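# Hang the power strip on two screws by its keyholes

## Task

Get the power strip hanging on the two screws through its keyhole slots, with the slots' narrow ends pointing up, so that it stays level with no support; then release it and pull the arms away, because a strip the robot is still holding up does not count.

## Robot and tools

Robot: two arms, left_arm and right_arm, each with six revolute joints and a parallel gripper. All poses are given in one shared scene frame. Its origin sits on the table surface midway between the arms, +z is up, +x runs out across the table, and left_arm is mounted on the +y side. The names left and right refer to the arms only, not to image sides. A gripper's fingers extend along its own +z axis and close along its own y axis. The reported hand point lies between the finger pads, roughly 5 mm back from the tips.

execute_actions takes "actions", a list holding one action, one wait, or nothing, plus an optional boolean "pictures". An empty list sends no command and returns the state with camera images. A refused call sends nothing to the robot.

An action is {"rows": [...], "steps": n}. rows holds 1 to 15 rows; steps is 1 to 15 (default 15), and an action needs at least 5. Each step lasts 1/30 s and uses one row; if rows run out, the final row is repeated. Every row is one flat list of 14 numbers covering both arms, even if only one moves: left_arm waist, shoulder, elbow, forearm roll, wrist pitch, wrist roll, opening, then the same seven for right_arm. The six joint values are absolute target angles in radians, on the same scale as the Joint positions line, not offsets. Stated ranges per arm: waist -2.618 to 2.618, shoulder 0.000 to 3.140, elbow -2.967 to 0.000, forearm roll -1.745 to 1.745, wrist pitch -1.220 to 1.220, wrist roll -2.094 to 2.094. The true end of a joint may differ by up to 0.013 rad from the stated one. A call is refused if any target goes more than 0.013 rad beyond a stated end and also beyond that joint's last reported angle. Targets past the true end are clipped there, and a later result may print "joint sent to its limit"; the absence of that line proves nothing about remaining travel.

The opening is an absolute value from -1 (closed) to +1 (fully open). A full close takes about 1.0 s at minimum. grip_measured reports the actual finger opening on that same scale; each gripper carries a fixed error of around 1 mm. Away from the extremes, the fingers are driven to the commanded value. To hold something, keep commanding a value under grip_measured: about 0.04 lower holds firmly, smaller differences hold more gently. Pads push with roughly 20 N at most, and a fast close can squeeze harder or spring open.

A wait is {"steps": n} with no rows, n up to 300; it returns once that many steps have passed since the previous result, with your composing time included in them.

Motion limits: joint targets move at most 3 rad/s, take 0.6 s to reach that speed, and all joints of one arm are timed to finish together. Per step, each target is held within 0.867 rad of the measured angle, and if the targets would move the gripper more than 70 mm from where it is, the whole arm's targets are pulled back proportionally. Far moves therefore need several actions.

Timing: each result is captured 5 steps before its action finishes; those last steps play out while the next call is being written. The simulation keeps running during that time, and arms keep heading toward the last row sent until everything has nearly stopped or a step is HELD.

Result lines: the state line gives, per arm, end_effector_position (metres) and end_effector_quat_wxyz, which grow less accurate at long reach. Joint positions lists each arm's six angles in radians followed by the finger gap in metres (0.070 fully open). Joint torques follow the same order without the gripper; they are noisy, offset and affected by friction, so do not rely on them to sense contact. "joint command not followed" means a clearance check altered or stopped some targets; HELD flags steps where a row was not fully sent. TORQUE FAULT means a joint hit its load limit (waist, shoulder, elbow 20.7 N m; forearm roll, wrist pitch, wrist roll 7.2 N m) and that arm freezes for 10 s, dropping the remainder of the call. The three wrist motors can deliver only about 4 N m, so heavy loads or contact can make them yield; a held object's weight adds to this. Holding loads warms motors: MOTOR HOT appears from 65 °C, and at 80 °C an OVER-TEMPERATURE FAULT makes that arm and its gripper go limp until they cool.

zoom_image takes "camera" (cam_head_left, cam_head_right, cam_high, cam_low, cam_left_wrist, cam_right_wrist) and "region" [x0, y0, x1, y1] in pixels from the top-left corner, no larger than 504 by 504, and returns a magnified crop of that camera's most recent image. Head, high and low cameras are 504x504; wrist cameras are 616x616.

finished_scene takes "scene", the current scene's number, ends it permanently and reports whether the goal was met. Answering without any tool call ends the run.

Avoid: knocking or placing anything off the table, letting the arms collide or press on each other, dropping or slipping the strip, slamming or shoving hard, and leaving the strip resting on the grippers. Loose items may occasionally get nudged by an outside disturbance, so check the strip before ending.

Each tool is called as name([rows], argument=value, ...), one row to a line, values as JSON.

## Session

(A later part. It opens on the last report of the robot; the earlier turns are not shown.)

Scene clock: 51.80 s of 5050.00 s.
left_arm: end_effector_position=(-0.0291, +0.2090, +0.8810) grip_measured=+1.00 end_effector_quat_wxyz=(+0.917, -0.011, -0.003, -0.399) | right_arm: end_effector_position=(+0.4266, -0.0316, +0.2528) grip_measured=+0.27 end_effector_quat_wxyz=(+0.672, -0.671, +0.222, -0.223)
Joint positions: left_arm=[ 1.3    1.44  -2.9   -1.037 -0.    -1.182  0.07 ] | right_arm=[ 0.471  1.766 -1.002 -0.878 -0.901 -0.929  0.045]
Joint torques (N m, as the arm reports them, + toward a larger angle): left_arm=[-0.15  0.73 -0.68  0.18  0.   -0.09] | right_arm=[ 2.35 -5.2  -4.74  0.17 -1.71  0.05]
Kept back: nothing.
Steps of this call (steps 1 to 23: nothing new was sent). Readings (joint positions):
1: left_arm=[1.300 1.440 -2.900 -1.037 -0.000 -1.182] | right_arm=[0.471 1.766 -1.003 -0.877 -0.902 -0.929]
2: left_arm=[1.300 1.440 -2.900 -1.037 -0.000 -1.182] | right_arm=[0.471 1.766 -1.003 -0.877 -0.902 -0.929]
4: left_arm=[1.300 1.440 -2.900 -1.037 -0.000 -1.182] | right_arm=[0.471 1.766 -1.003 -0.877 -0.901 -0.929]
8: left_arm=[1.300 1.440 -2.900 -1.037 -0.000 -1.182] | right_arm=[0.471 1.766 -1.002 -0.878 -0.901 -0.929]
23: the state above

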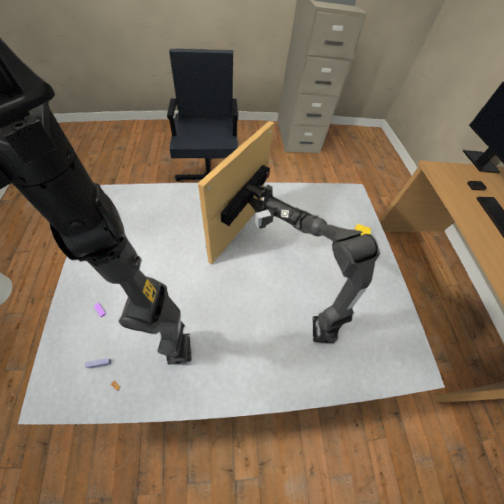

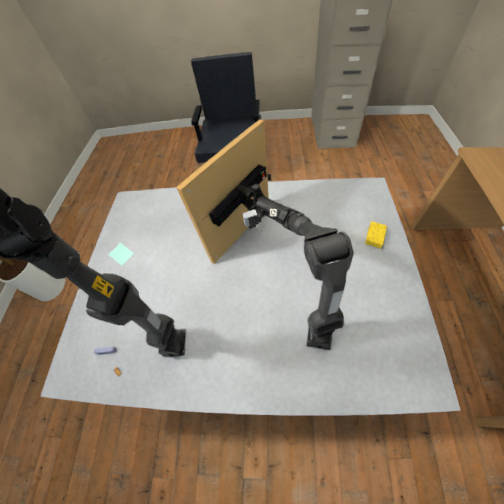

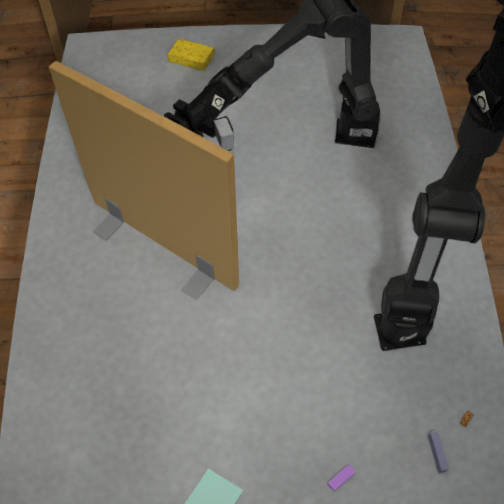

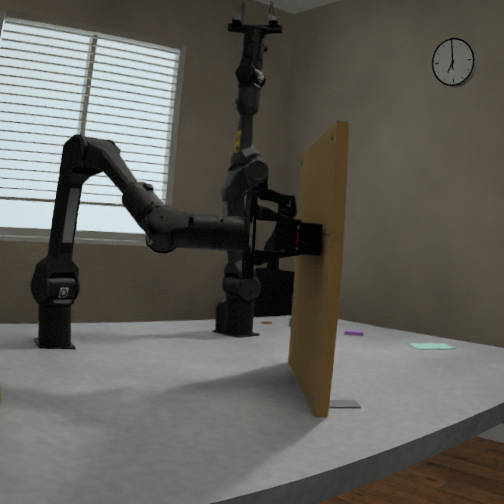

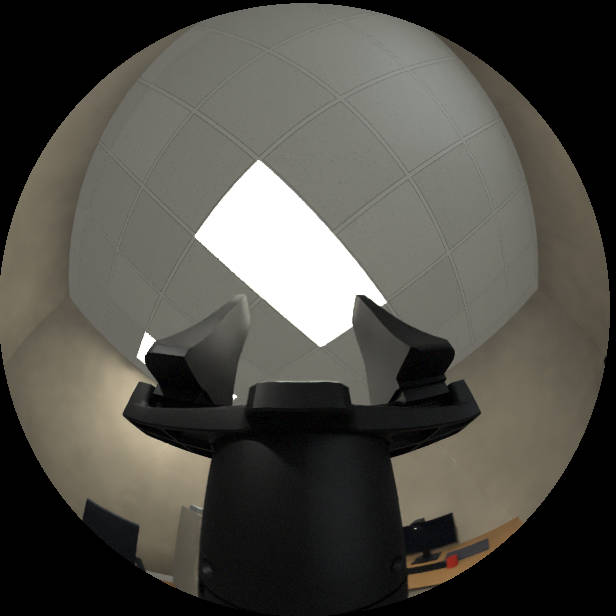

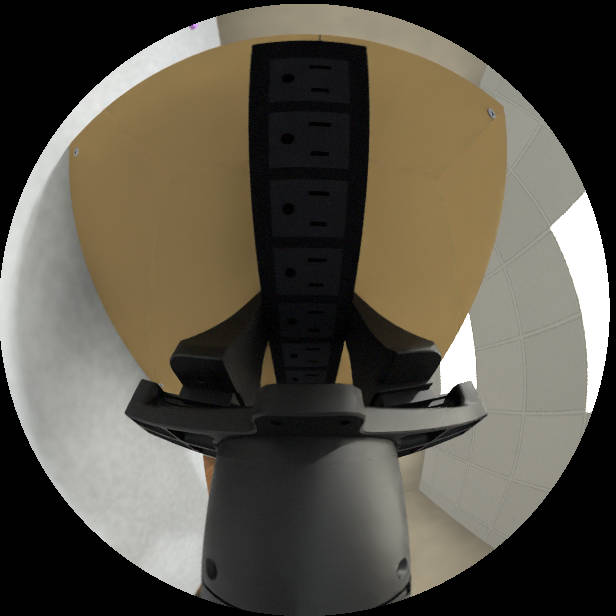

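execute_actions([
  {"rows": [[1.3,1.44,-2.9,-1.037,0,-1.182,1,0.4651,1.7599,-0.9911,-0.8819,-0.9061,-0.9283,0.22],[1.3,1.44,-2.9,-1.037,0,-1.182,1,0.4651,1.7599,-0.9911,-0.8819,-0.9061,-0.9283,0.22],[1.3,1.44,-2.9,-1.037,0,-1.182,1,0.4651,1.7599,-0.9911,-0.8819,-0.9061,-0.9283,0.22],[1.3,1.44,-2.9,-1.037,0,-1.182,1,0.4651,1.7599,-0.9911,-0.8819,-0.9061,-0.9283,0.22],[1.3,1.44,-2.9,-1.037,0,-1.182,1,0.4651,1.7599,-0.9911,-0.8819,-0.9061,-0.9283,0.22],[1.3,1.44,-2.9,-1.037,0,-1.182,1,0.4651,1.7599,-0.9911,-0.8819,-0.9061,-0.9283,0.22],[1.3,1.44,-2.9,-1.037,0,-1.182,1,0.4621,1.7620,-0.9945,-0.8856,-0.9069,-0.9254,0.22]], "steps": 15},
])

execute_actions([
  {"rows": [[1.3,1.44,-2.9,-1.037,0,-1.182,1,0.4701,1.7714,-1.0086,-0.8804,-0.8991,-0.9254,0.22]], "steps": 15},
])

execute_actions([
  {"steps": 10},
], pictures=true)

Scene clock: 52.87 s of 5050.00 s.
left_arm: end_effector_position=(-0.0291, +0.2090, +0.8810) grip_measured=+1.00 end_effector_quat_wxyz=(+0.917, -0.011, -0.003, -0.399) | right_arm: end_effector_position=(+0.4250, -0.0339, +0.2517) grip_measured=+0.27 end_effector_quat_wxyz=(+0.671, -0.672, +0.222, -0.222)
Joint positions: left_arm=[ 1.3    1.44  -2.9   -1.037 -0.    -1.182  0.07 ] | right_arm=[ 0.464  1.762 -0.993 -0.887 -0.907 -0.926  0.045]
Joint torques (N m, as the arm reports them, + toward a larger angle): left_arm=[-0.18  0.81 -0.62  0.19  0.01 -0.1 ] | right_arm=[ 0.33 -5.03 -4.62  0.15 -1.71  0.27]
Steps of this call (steps 1 to 22: nothing new was sent; steps 23 to 32: the first 10 steps of this action). Readings (joint positions):
23: left_arm=[1.300 1.440 -2.900 -1.037 -0.000 -1.182] | right_arm=[0.471 1.766 -1.001 -0.878 -0.901 -0.928]
24: left_arm=[1.300 1.440 -2.900 -1.037 -0.000 -1.182] | right_arm=[0.469 1.764 -0.997 -0.879 -0.902 -0.928]
26: left_arm=[1.300 1.440 -2.900 -1.037 -0.000 -1.182] | right_arm=[0.467 1.761 -0.992 -0.881 -0.904 -0.929]
30: left_arm=[1.300 1.440 -2.900 -1.037 -0.000 -1.182] | right_arm=[0.464 1.762 -0.993 -0.886 -0.907 -0.926]
32: the state above

Scene clock: 53.37 s of 5050.00 s.
left_arm: end_effector_position=(-0.0291, +0.2090, +0.8810) grip_measured=+1.00 end_effector_quat_wxyz=(+0.917, -0.011, -0.003, -0.399) | right_arm: end_effector_position=(+0.4276, -0.0310, +0.2517) grip_measured=+0.27 end_effector_quat_wxyz=(+0.671, -0.672, +0.222, -0.222)
Joint positions: left_arm=[ 1.3    1.44  -2.9   -1.037 -0.    -1.182  0.07 ] | right_arm=[ 0.471  1.772 -1.007 -0.883 -0.9   -0.925  0.045]
Joint torques (N m, as the arm reports them, + toward a larger angle): left_arm=[-0.15  0.8  -0.68  0.19  0.   -0.09] | right_arm=[-0.25 -5.04 -6.1   1.56 -0.95  0.02]
Steps of this call (steps 1 to 5: the last 5 steps of your previous action; steps 6 to 15: the first 10 steps of this action). Readings (joint positions):
6: left_arm=[1.300 1.440 -2.900 -1.037 -0.000 -1.182] | right_arm=[0.464 1.762 -0.994 -0.887 -0.907 -0.925]
7: left_arm=[1.300 1.440 -2.900 -1.037 -0.000 -1.182] | right_arm=[0.466 1.766 -0.999 -0.886 -0.906 -0.925]
9: left_arm=[1.300 1.440 -2.900 -1.037 -0.000 -1.182] | right_arm=[0.471 1.772 -1.007 -0.883 -0.901 -0.925]
13: left_arm=[1.300 1.440 -2.900 -1.037 -0.000 -1.182] | right_arm=[0.471 1.772 -1.007 -0.883 -0.901 -0.925]
15: the state above

Scene clock: 53.70 s of 5050.00 s.
left_arm: end_effector_position=(-0.0291, +0.2090, +0.8810) grip_measured=+1.00 end_effector_quat_wxyz=(+0.917, -0.011, -0.003, -0.399) | right_arm: end_effector_position=(+0.4280, -0.0312, +0.2519) grip_measured=+0.27 end_effector_quat_wxyz=(+0.671, -0.672, +0.222, -0.222)
Joint positions: left_arm=[ 1.3    1.44  -2.9   -1.037 -0.    -1.182  0.07 ] | right_arm=[ 0.471  1.772 -1.008 -0.881 -0.899 -0.925  0.045]
Joint torques (N m, as the arm reports them, + toward a larger angle): left_arm=[-0.18  0.82 -0.68  0.18  0.   -0.09] | right_arm=[-0.72 -5.18 -6.29  1.68 -1.1  -0.07]
Kept back: nothing.
Steps of this call (steps 1 to 5: the last 5 steps of your previous action; steps 6 to 10: the robot went on to your last target). Readings (joint positions):
1: left_arm=[1.300 1.440 -2.900 -1.037 -0.000 -1.182] | right_arm=[0.471 1.772 -1.007 -0.882 -0.900 -0.925]
2: left_arm=[1.300 1.440 -2.900 -1.037 -0.000 -1.182] | right_arm=[0.471 1.772 -1.007 -0.882 -0.900 -0.925]
4: left_arm=[1.300 1.440 -2.900 -1.037 -0.000 -1.182] | right_arm=[0.471 1.772 -1.007 -0.882 -0.899 -0.925]
8: left_arm=[1.300 1.440 -2.900 -1.037 -0.000 -1.182] | right_arm=[0.471 1.772 -1.008 -0.881 -0.899 -0.925]
10: the state above

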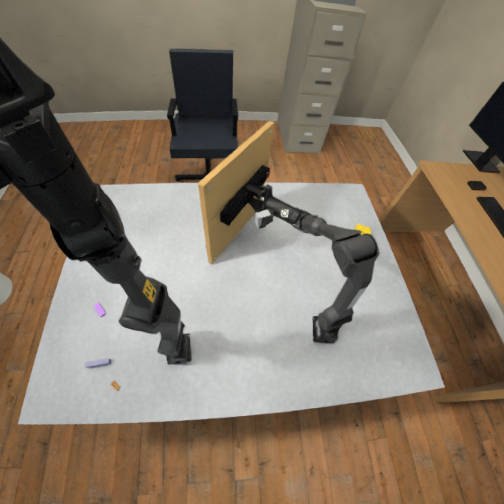

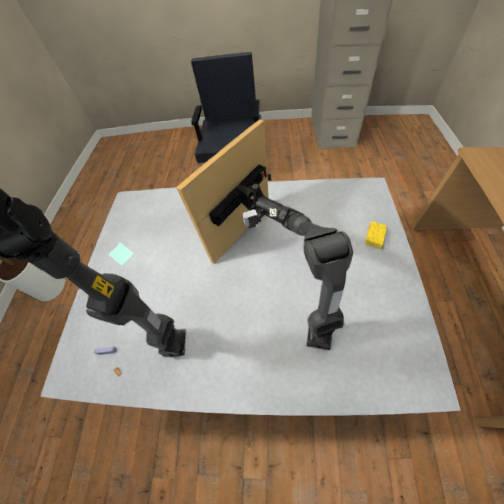

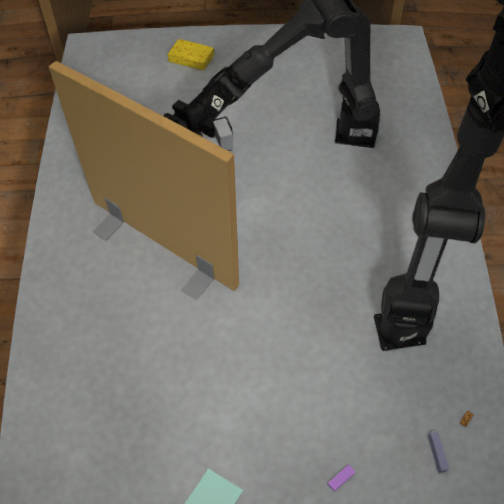

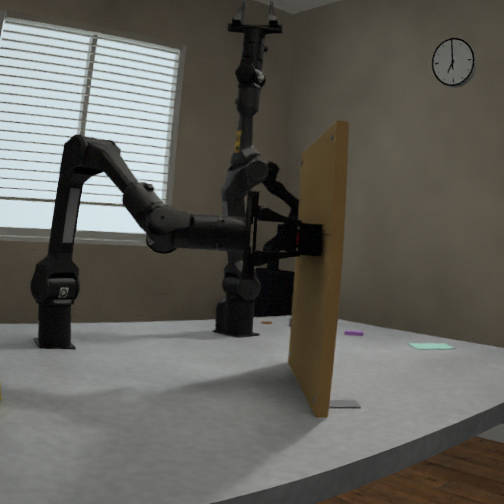

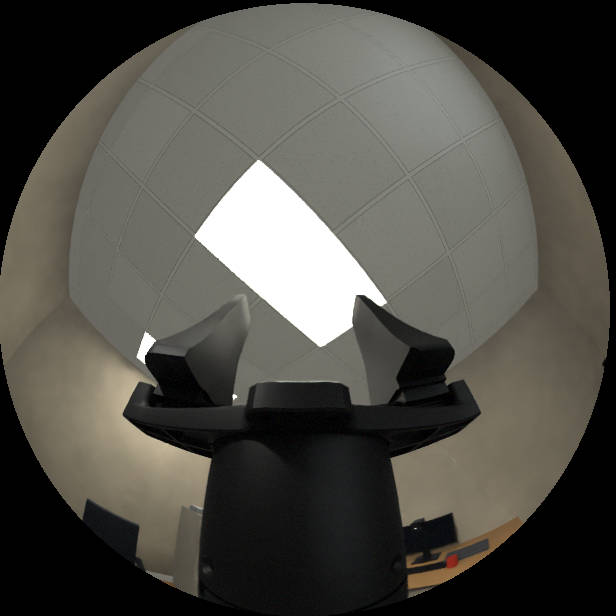

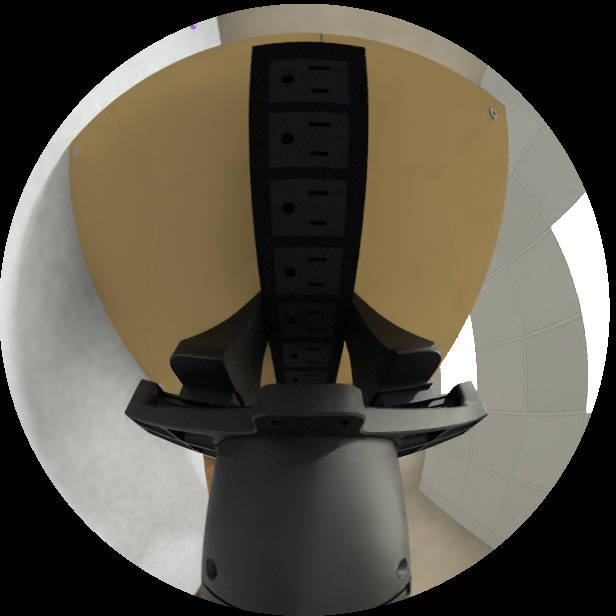

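execute_actions([
  {"rows": [[1.3,1.44,-2.9,-1.037,0,-1.182,1,0.4721,1.7738,-1.0121,-0.8791,-0.8972,-0.9254,0.22],[1.3,1.44,-2.9,-1.037,0,-1.182,1,0.4721,1.7738,-1.0121,-0.8791,-0.8972,-0.9254,0.22],[1.3,1.44,-2.9,-1.037,0,-1.182,1,0.4721,1.7738,-1.0121,-0.8791,-0.8972,-0.9254,0.22],[1.3,1.44,-2.9,-1.037,0,-1.182,1,0.4741,1.7761,-1.0157,-0.8778,-0.8952,-0.9254,0.22],[1.3,1.44,-2.9,-1.037,0,-1.182,1,0.4741,1.7761,-1.0157,-0.8778,-0.8952,-0.9254,0.22],[1.3,1.44,-2.9,-1.037,0,-1.182,1,0.4741,1.7761,-1.0157,-0.8778,-0.8952,-0.9254,0.22],[1.3,1.44,-2.9,-1.037,0,-1.182,1,0.4761,1.7785,-1.0192,-0.8765,-0.8933,-0.9254,0.22]], "steps": 15},
])

execute_actions([
  {"steps": 12},
], pictures=true)

Scene clock: 54.40 s of 5050.00 s.
left_arm: end_effector_position=(-0.0291, +0.2090, +0.8810) grip_measured=+1.00 end_effector_quat_wxyz=(+0.917, -0.011, -0.003, -0.399) | right_arm: end_effector_position=(+0.4302, -0.0292, +0.2525) grip_measured=+0.27 end_effector_quat_wxyz=(+0.671, -0.671, +0.223, -0.223)
Joint positions: left_arm=[ 1.3    1.44  -2.9   -1.037 -0.    -1.182  0.07 ] | right_arm=[ 0.476  1.778 -1.02  -0.876 -0.893 -0.925  0.045]
Joint torques (N m, as the arm reports them, + toward a larger angle): left_arm=[-0.23  0.83 -0.64  0.18  0.01 -0.09] | right_arm=[-0.34 -5.11 -6.13  1.59 -1.11 -0.04]
Steps of this call (steps 1 to 11: the robot went on to your last target; steps 12 to 21: the first 10 steps of this action). Readings (joint positions):
12: left_arm=[1.300 1.440 -2.900 -1.037 -0.000 -1.182] | right_arm=[0.471 1.772 -1.009 -0.880 -0.899 -0.925]
13: left_arm=[1.300 1.440 -2.900 -1.037 -0.000 -1.182] | right_arm=[0.472 1.773 -1.012 -0.879 -0.897 -0.925]
15: left_arm=[1.300 1.440 -2.900 -1.037 -0.000 -1.182] | right_arm=[0.472 1.774 -1.013 -0.879 -0.897 -0.925]
19: left_arm=[1.300 1.440 -2.900 -1.037 -0.000 -1.182] | right_arm=[0.475 1.778 -1.020 -0.876 -0.893 -0.925]
21: the state above

Scene clock: 54.80 s of 5050.00 s.
left_arm: end_effector_position=(-0.0291, +0.2090, +0.8810) grip_measured=+1.00 end_effector_quat_wxyz=(+0.917, -0.011, -0.003, -0.399) | right_arm: end_effector_position=(+0.4301, -0.0290, +0.2525) grip_measured=+0.27 end_effector_quat_wxyz=(+0.671, -0.671, +0.223, -0.223)
Joint positions: left_arm=[ 1.3    1.44  -2.9   -1.037 -0.    -1.182  0.07 ] | right_arm=[ 0.476  1.778 -1.02  -0.876 -0.893 -0.925  0.045]
Joint torques (N m, as the arm reports them, + toward a larger angle): left_arm=[-0.18  0.85 -0.68  0.18  0.01 -0.1 ] | right_arm=[-0.26 -5.08 -5.78  1.52 -1.17 -0.05]
Kept back: nothing.
Steps of this call (steps 1 to 5: the last 5 steps of your previous action; steps 6 to 12: the robot went on to your last target). Readings (joint positions):
1: left_arm=[1.300 1.440 -2.900 -1.037 -0.000 -1.182] | right_arm=[0.476 1.778 -1.020 -0.876 -0.893 -0.925]
2: left_arm=[1.300 1.440 -2.900 -1.037 -0.000 -1.182] | right_arm=[0.476 1.778 -1.020 -0.876 -0.893 -0.925]
4: left_arm=[1.300 1.440 -2.900 -1.037 -0.000 -1.182] | right_arm=[0.476 1.778 -1.020 -0.876 -0.893 -0.925]
8: left_arm=[1.300 1.440 -2.900 -1.037 -0.000 -1.182] | right_arm=[0.476 1.778 -1.020 -0.876 -0.893 -0.925]
12: the state above

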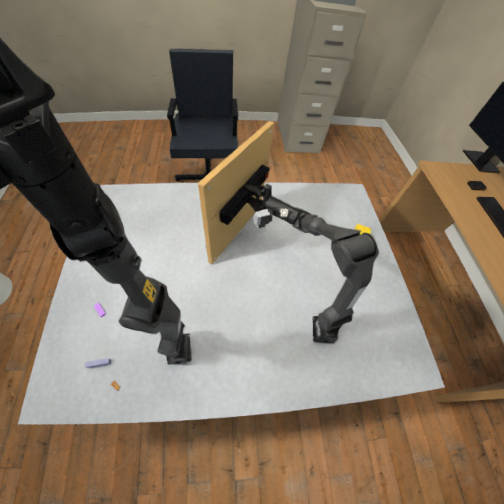

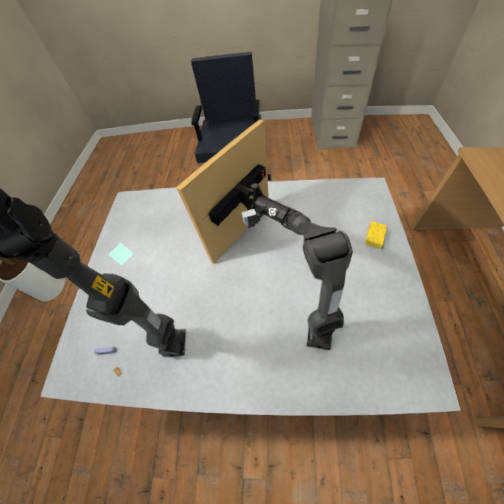

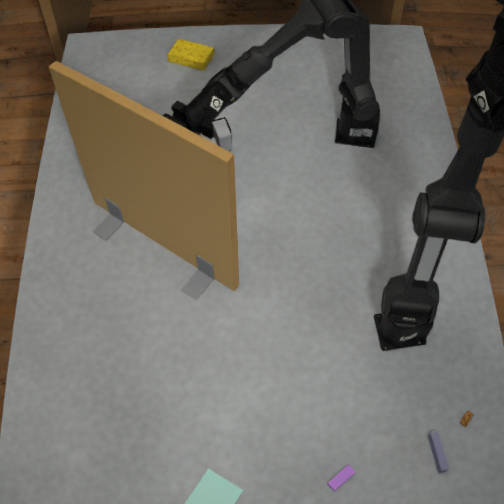

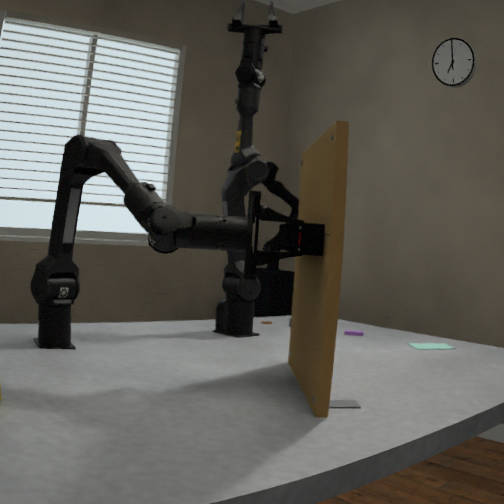

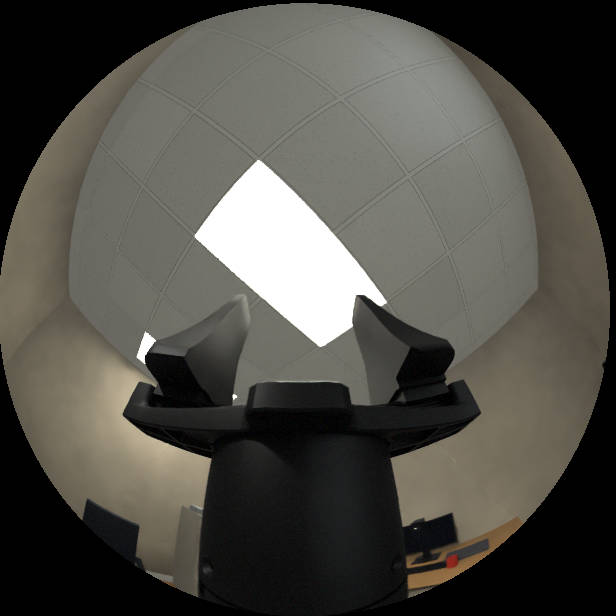

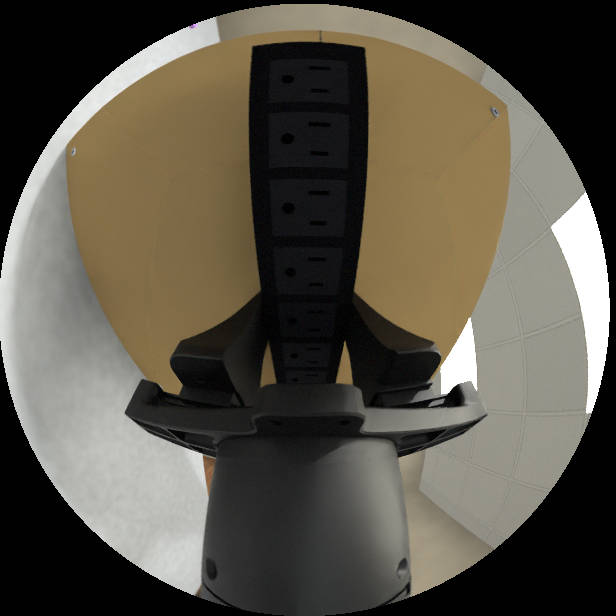

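Going in freely. Push 4 mm more.

execute_actions([
  {"rows": [[1.3,1.44,-2.9,-1.037,0,-1.182,1,0.4781,1.7809,-1.0227,-0.8752,-0.8914,-0.9254,0.22],[1.3,1.44,-2.9,-1.037,0,-1.182,1,0.4781,1.7809,-1.0227,-0.8752,-0.8914,-0.9254,0.22],[1.3,1.44,-2.9,-1.037,0,-1.182,1,0.4801,1.7832,-1.0263,-0.8739,-0.8894,-0.9254,0.22],[1.3,1.44,-2.9,-1.037,0,-1.182,1,0.4801,1.7832,-1.0263,-0.8739,-0.8894,-0.9254,0.22],[1.3,1.44,-2.9,-1.037,0,-1.182,1,0.4821,1.7856,-1.0298,-0.8726,-0.8875,-0.9254,0.22],[1.3,1.44,-2.9,-1.037,0,-1.182,1,0.4821,1.7856,-1.0298,-0.8726,-0.8875,-0.9254,0.22],[1.3,1.44,-2.9,-1.037,0,-1.182,1,0.4841,1.7879,-1.0333,-0.8713,-0.8855,-0.9254,0.22]], "steps": 15},
])

execute_actions([
  {"steps": 12},
], pictures=true)

Scene clock: 55.57 s of 5050.00 s.
left_arm: end_effector_position=(-0.0291, +0.2090, +0.8810) grip_measured=+1.00 end_effector_quat_wxyz=(+0.917, -0.011, -0.003, -0.399) | right_arm: end_effector_position=(+0.4323, -0.0258, +0.2520) grip_measured=+0.27 end_effector_quat_wxyz=(+0.671, -0.671, +0.223, -0.222)
Joint positions: left_arm=[ 1.3    1.44  -2.9   -1.037 -0.    -1.182  0.07 ] | right_arm=[ 0.484  1.788 -1.033 -0.871 -0.885 -0.925  0.045]
Joint torques (N m, as the arm reports them, + toward a larger angle): left_arm=[-0.22  0.83 -0.72  0.17  0.01 -0.1 ] | right_arm=[-0.24 -5.05 -6.57  1.5  -1.19 -0.02]
Steps of this call (steps 1 to 13: the robot went on to your last target; steps 14 to 23: the first 10 steps of this action). Readings (joint positions):
14: left_arm=[1.300 1.440 -2.900 -1.037 -0.000 -1.182] | right_arm=[0.477 1.779 -1.020 -0.876 -0.893 -0.925]
15: left_arm=[1.300 1.440 -2.900 -1.037 -0.000 -1.182] | right_arm=[0.478 1.781 -1.022 -0.875 -0.892 -0.925]
17: left_arm=[1.300 1.440 -2.900 -1.037 -0.000 -1.182] | right_arm=[0.480 1.783 -1.025 -0.874 -0.890 -0.925]
21: left_arm=[1.300 1.440 -2.900 -1.037 -0.000 -1.182] | right_arm=[0.484 1.788 -1.032 -0.871 -0.885 -0.925]
23: the state above

Scene clock: 55.97 s of 5050.00 s.
left_arm: end_effector_position=(-0.0291, +0.2090, +0.8810) grip_measured=+1.00 end_effector_quat_wxyz=(+0.917, -0.011, -0.003, -0.399) | right_arm: end_effector_position=(+0.4323, -0.0258, +0.2521) grip_measured=+0.27 end_effector_quat_wxyz=(+0.671, -0.671, +0.223, -0.222)
Joint positions: left_arm=[ 1.3    1.44  -2.9   -1.037 -0.    -1.182  0.07 ] | right_arm=[ 0.484  1.788 -1.033 -0.871 -0.885 -0.925  0.045]
Joint torques (N m, as the arm reports them, + toward a larger angle): left_arm=[-0.22  0.81 -0.64  0.18  0.02 -0.09] | right_arm=[-0.31 -5.17 -7.01  1.39 -1.34  0.  ]
Kept back: nothing.
Steps of this call (steps 1 to 5: the last 5 steps of your previous action; steps 6 to 12: the robot went on to your last target). Readings (joint positions):
1: left_arm=[1.300 1.440 -2.900 -1.037 -0.000 -1.182] | right_arm=[0.484 1.788 -1.033 -0.871 -0.885 -0.925]
2: left_arm=[1.300 1.440 -2.900 -1.037 -0.000 -1.182] | right_arm=[0.484 1.788 -1.033 -0.871 -0.885 -0.925]
4: left_arm=[1.300 1.440 -2.900 -1.037 -0.000 -1.182] | right_arm=[0.484 1.788 -1.033 -0.871 -0.885 -0.925]
8: left_arm=[1.300 1.440 -2.900 -1.037 -0.000 -1.182] | right_arm=[0.484 1.788 -1.033 -0.871 -0.885 -0.925]
12: the state above

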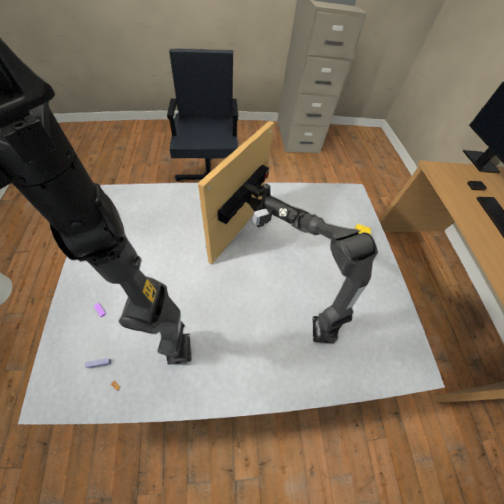

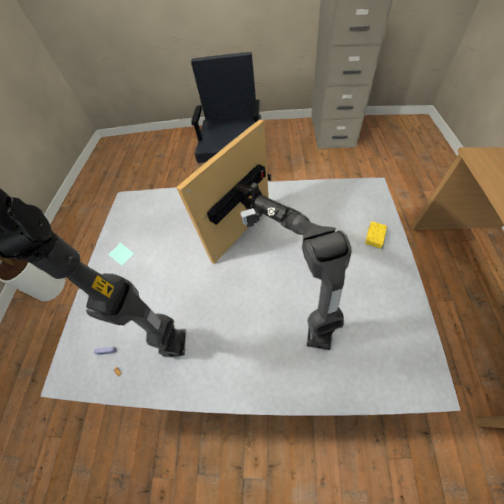

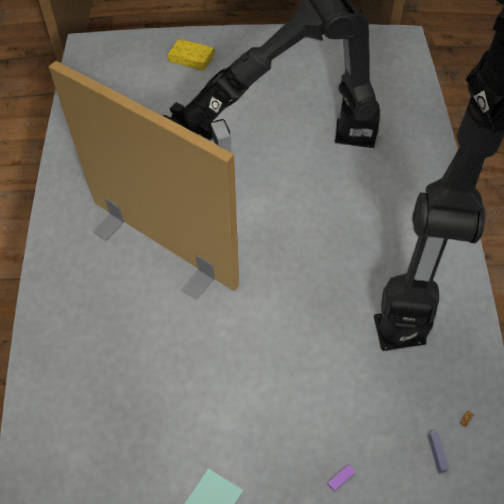

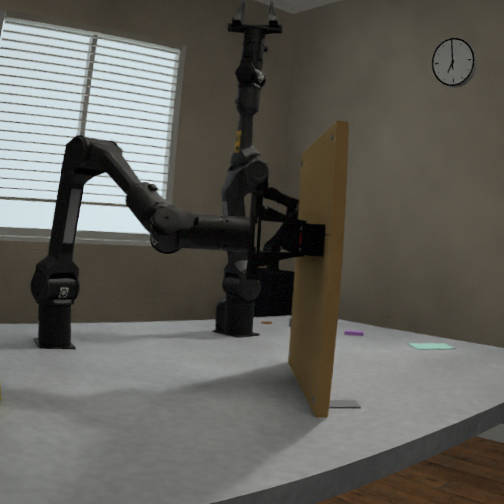

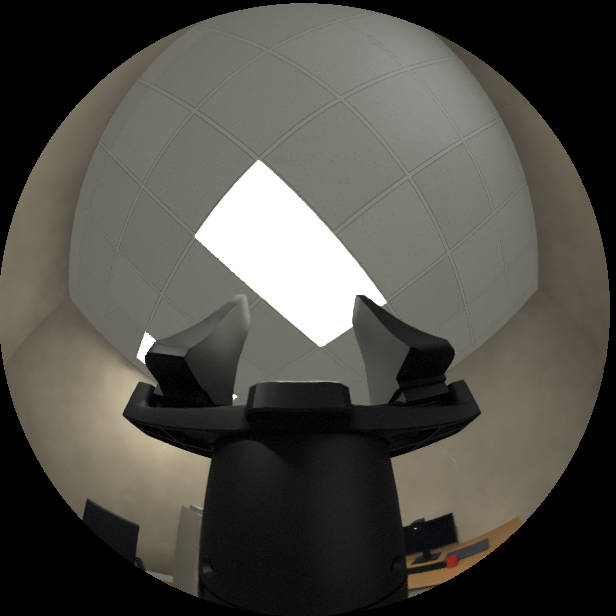

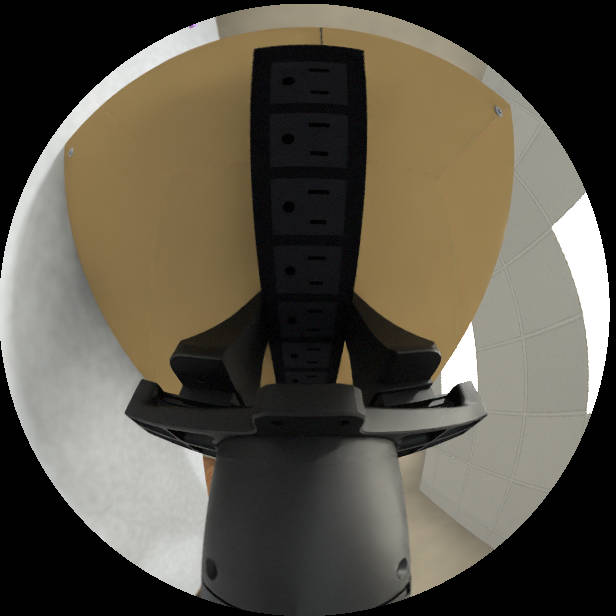

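execute_actions([
  {"rows": [[1.3,1.44,-2.9,-1.037,0,-1.182,1,0.4821,1.7856,-1.0298,-0.8726,-0.8875,-0.9254,0.22],[1.3,1.44,-2.9,-1.037,0,-1.182,1,0.4821,1.7856,-1.0298,-0.8726,-0.8875,-0.9254,0.22],[1.3,1.44,-2.9,-1.037,0,-1.182,1,0.4821,1.7878,-1.0282,-0.8705,-0.8900,-0.9290,0.22],[1.3,1.44,-2.9,-1.037,0,-1.182,1,0.4821,1.7900,-1.0265,-0.8684,-0.8925,-0.9326,0.22],[1.3,1.44,-2.9,-1.037,0,-1.182,1,0.4821,1.7922,-1.0249,-0.8662,-0.8950,-0.9362,0.22],[1.3,1.44,-2.9,-1.037,0,-1.182,1,0.4821,1.7944,-1.0232,-0.8641,-0.8975,-0.9398,0.22],[1.3,1.44,-2.9,-1.037,0,-1.182,1,0.4821,1.7966,-1.0216,-0.8620,-0.9001,-0.9434,0.22],[1.3,1.44,-2.9,-1.037,0,-1.182,1,0.4821,1.7987,-1.0199,-0.8599,-0.9026,-0.9469,0.22],[1.3,1.44,-2.9,-1.037,0,-1.182,1,0.4821,1.8009,-1.0183,-0.8578,-0.9051,-0.9505,0.22]], "steps": 15},
])

execute_actions([
  {"steps": 10},
])

Scene clock: 56.67 s of 5050.00 s.
left_arm: end_effector_position=(-0.0291, +0.2090, +0.8810) grip_measured=+1.00 end_effector_quat_wxyz=(+0.917, -0.011, -0.003, -0.399) | right_arm: end_effector_position=(+0.4317, -0.0259, +0.2503) grip_measured=+0.27 end_effector_quat_wxyz=(+0.676, -0.667, +0.220, -0.223)
Joint positions: left_arm=[ 1.3    1.44  -2.9   -1.037 -0.    -1.182  0.07 ] | right_arm=[ 0.483  1.797 -1.023 -0.853 -0.911 -0.95   0.045]
Joint torques (N m, as the arm reports them, + toward a larger angle): left_arm=[-0.22  0.82 -0.65  0.18  0.02 -0.09] | right_arm=[-1.4  -3.07 -2.75 -0.15 -0.15 -0.29]
Steps of this call (steps 1 to 11: the robot went on to your last target; steps 12 to 21: the first 10 steps of this action). Readings (joint positions):
12: left_arm=[1.300 1.440 -2.900 -1.037 -0.000 -1.182] | right_arm=[0.484 1.788 -1.033 -0.871 -0.885 -0.925]
13: left_arm=[1.300 1.440 -2.900 -1.037 -0.000 -1.182] | right_arm=[0.483 1.787 -1.032 -0.872 -0.886 -0.925]
15: left_arm=[1.300 1.440 -2.900 -1.037 -0.000 -1.182] | right_arm=[0.483 1.789 -1.031 -0.869 -0.891 -0.930]
19: left_arm=[1.300 1.440 -2.900 -1.037 -0.000 -1.182] | right_arm=[0.483 1.795 -1.025 -0.859 -0.906 -0.945]
21: the state above

Scene clock: 57.00 s of 5050.00 s.
left_arm: end_effector_position=(-0.0291, +0.2090, +0.8810) grip_measured=+1.00 end_effector_quat_wxyz=(+0.917, -0.011, -0.003, -0.399) | right_arm: end_effector_position=(+0.4318, -0.0261, +0.2488) grip_measured=+0.28 end_effector_quat_wxyz=(+0.674, -0.668, +0.221, -0.223)
Joint positions: left_arm=[ 1.3    1.44  -2.9   -1.037 -0.    -1.182  0.07 ] | right_arm=[ 0.483  1.798 -1.021 -0.854 -0.909 -0.949  0.045]
Joint torques (N m, as the arm reports them, + toward a larger angle): left_arm=[-0.23  0.8  -0.64  0.19  0.01 -0.09] | right_arm=[-1.99 -1.01 -0.95 -1.43  1.09 -0.7 ]
Kept back: nothing.
Steps of this call (steps 1 to 5: the last 5 steps of your previous action; steps 6 to 10: the robot went on to your last target). Readings (joint positions):
1: left_arm=[1.300 1.440 -2.900 -1.037 -0.000 -1.182] | right_arm=[0.483 1.797 -1.023 -0.853 -0.911 -0.950]
2: left_arm=[1.300 1.440 -2.900 -1.037 -0.000 -1.182] | right_arm=[0.483 1.797 -1.023 -0.853 -0.911 -0.950]
4: left_arm=[1.300 1.440 -2.900 -1.037 -0.000 -1.182] | right_arm=[0.483 1.798 -1.022 -0.853 -0.911 -0.950]
8: left_arm=[1.300 1.440 -2.900 -1.037 -0.000 -1.182] | right_arm=[0.483 1.798 -1.022 -0.854 -0.910 -0.949]
10: the state above

execute_actions([
  {"rows": [[1.3,1.44,-2.9,-1.037,0,-1.182,1,0.4851,1.7923,-1.0198,-0.8604,-0.8967,-0.9427,0.22]], "steps": 15},
])

execute_actions([
  {"rows": [[1.3,1.44,-2.9,-1.037,0,-1.182,1,0.4851,1.7945,-1.0182,-0.8583,-0.8992,-0.9463,0.22],[1.3,1.44,-2.9,-1.037,0,-1.182,1,0.4851,1.7945,-1.0182,-0.8583,-0.8992,-0.9463,0.22],[1.3,1.44,-2.9,-1.037,0,-1.182,1,0.4851,1.7967,-1.0165,-0.8562,-0.9017,-0.9499,0.22],[1.3,1.44,-2.9,-1.037,0,-1.182,1,0.4851,1.7967,-1.0165,-0.8562,-0.9017,-0.9499,0.22],[1.3,1.44,-2.9,-1.037,0,-1.182,1,0.4851,1.7989,-1.0149,-0.8540,-0.9042,-0.9535,0.22]], "steps": 15},
])

Scene clock: 58.33 s of 5050.00 s.
left_arm: end_effector_position=(-0.0291, +0.2090, +0.8810) grip_measured=+1.00 end_effector_quat_wxyz=(+0.917, -0.011, -0.003, -0.399) | right_arm: end_effector_position=(+0.4318, -0.0267, +0.2457) grip_measured=+0.29 end_effector_quat_wxyz=(+0.669, -0.673, +0.225, -0.222)
Joint positions: left_arm=[ 1.3    1.44  -2.9   -1.037 -0.    -1.182  0.07 ] | right_arm=[ 0.483  1.795 -1.019 -0.86  -0.893 -0.943  0.045]
Joint torques (N m, as the arm reports them, + toward a larger angle): left_arm=[-0.22  0.75 -0.66  0.19  0.01 -0.09] | right_arm=[ 1.37 -3.91 -1.74 -2.47 -0.51 -0.56]
Steps of this call (steps 1 to 15: the robot went on to your last target; steps 16 to 30: nothing new was sent; steps 31 to 40: the first 10 steps of this action). Readings (joint positions):
31: left_arm=[1.300 1.440 -2.900 -1.037 -0.000 -1.182] | right_arm=[0.482 1.800 -1.019 -0.857 -0.904 -0.950]
32: left_arm=[1.300 1.440 -2.900 -1.037 -0.000 -1.182] | right_arm=[0.483 1.797 -1.019 -0.859 -0.898 -0.946]
34: left_arm=[1.300 1.440 -2.900 -1.037 -0.000 -1.182] | right_arm=[0.483 1.795 -1.019 -0.860 -0.892 -0.943]
38: left_arm=[1.300 1.440 -2.900 -1.037 -0.000 -1.182] | right_arm=[0.483 1.795 -1.019 -0.860 -0.893 -0.943]
40: the state above

Scene clock: 58.83 s of 5050.00 s.
left_arm: end_effector_position=(-0.0291, +0.2090, +0.8810) grip_measured=+1.00 end_effector_quat_wxyz=(+0.917, -0.011, -0.003, -0.399) | right_arm: end_effector_position=(+0.4315, -0.0264, +0.2463) grip_measured=+0.29 end_effector_quat_wxyz=(+0.672, -0.670, +0.223, -0.223)
Joint positions: left_arm=[ 1.3    1.44  -2.9   -1.037 -0.    -1.182  0.07 ] | right_arm=[ 0.484  1.798 -1.016 -0.853 -0.904 -0.954  0.045]
Joint torques (N m, as the arm reports them, + toward a larger angle): left_arm=[-0.2   0.78 -0.65  0.18  0.02 -0.1 ] | right_arm=[ 3.2  -2.98 -0.31 -2.91 -1.17 -0.6 ]
Steps of this call (steps 1 to 5: the last 5 steps of your previous action; steps 6 to 15: the first 10 steps of this action). Readings (joint positions):
6: left_arm=[1.300 1.440 -2.900 -1.037 -0.000 -1.182] | right_arm=[0.484 1.795 -1.018 -0.860 -0.894 -0.943]
7: left_arm=[1.300 1.440 -2.900 -1.037 -0.000 -1.182] | right_arm=[0.484 1.795 -1.018 -0.859 -0.896 -0.946]
9: left_arm=[1.300 1.440 -2.900 -1.037 -0.000 -1.182] | right_arm=[0.484 1.796 -1.018 -0.856 -0.900 -0.950]
13: left_arm=[1.300 1.440 -2.900 -1.037 -0.000 -1.182] | right_arm=[0.484 1.798 -1.016 -0.853 -0.904 -0.954]
15: the state above

execute_actions([
  {"rows": [[1.3,1.44,-2.9,-1.037,0,-1.182,1,0.4825,1.7987,-1.0199,-0.8599,-0.9026,-0.9469,0.22]], "steps": 15},
], pictures=true)

Scene clock: 59.33 s of 5050.00 s.
left_arm: end_effector_position=(-0.0291, +0.2090, +0.8810) grip_measured=+1.00 end_effector_quat_wxyz=(+0.917, -0.011, -0.003, -0.399) | right_arm: end_effector_position=(+0.4314, -0.0262, +0.2459) grip_measured=+0.29 end_effector_quat_wxyz=(+0.671, -0.671, +0.223, -0.221)
Joint positions: left_arm=[ 1.3    1.44  -2.9   -1.037 -0.    -1.182  0.07 ] | right_arm=[ 0.483  1.798 -1.018 -0.859 -0.904 -0.946  0.045]
Joint torques (N m, as the arm reports them, + toward a larger angle): left_arm=[-0.16  0.77 -0.62  0.17  0.02 -0.09] | right_arm=[ 3.1  -2.55 -2.13 -3.6  -0.56 -0.7 ]
Steps of this call (steps 1 to 5: the last 5 steps of your previous action; steps 6 to 15: the first 10 steps of this action). Readings (joint positions):
6: left_arm=[1.300 1.440 -2.900 -1.037 -0.000 -1.182] | right_arm=[0.484 1.798 -1.016 -0.853 -0.905 -0.953]
7: left_arm=[1.300 1.440 -2.900 -1.037 -0.000 -1.182] | right_arm=[0.483 1.798 -1.018 -0.857 -0.904 -0.948]
9: left_arm=[1.300 1.440 -2.900 -1.037 -0.000 -1.182] | right_arm=[0.483 1.798 -1.018 -0.858 -0.904 -0.946]
13: left_arm=[1.300 1.440 -2.900 -1.037 -0.000 -1.182] | right_arm=[0.483 1.798 -1.018 -0.859 -0.904 -0.946]
15: the state above

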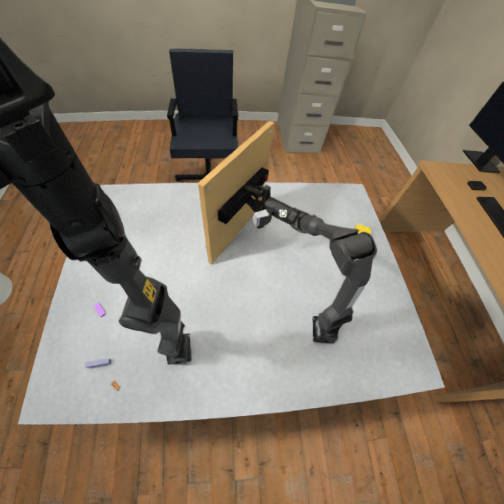

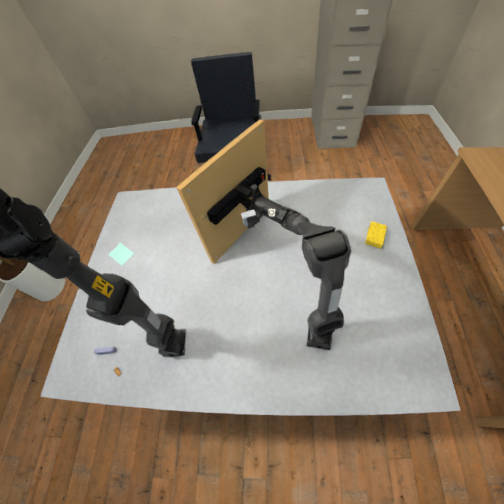

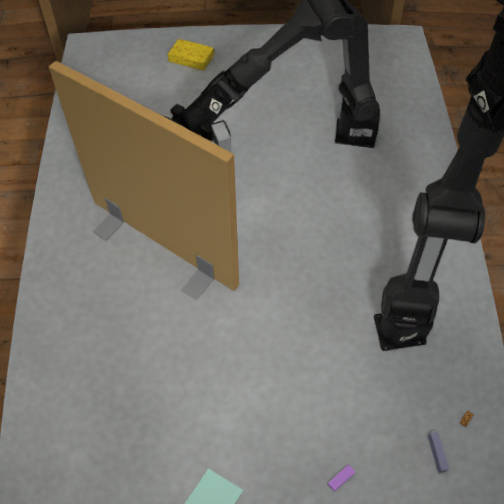

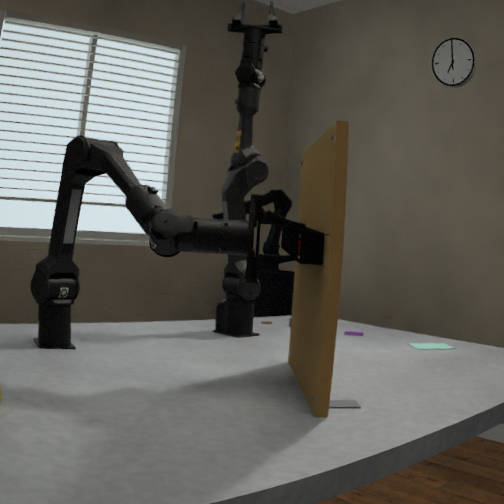

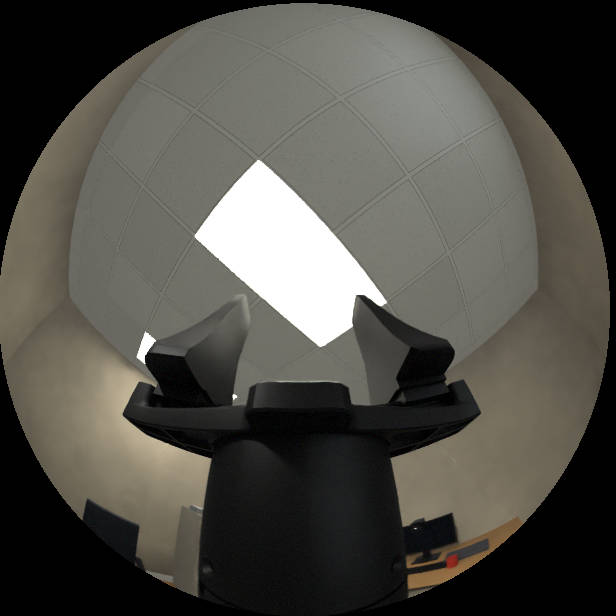

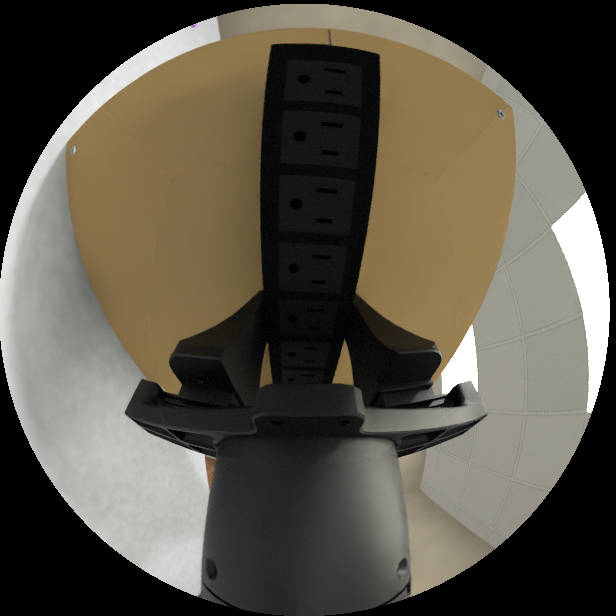

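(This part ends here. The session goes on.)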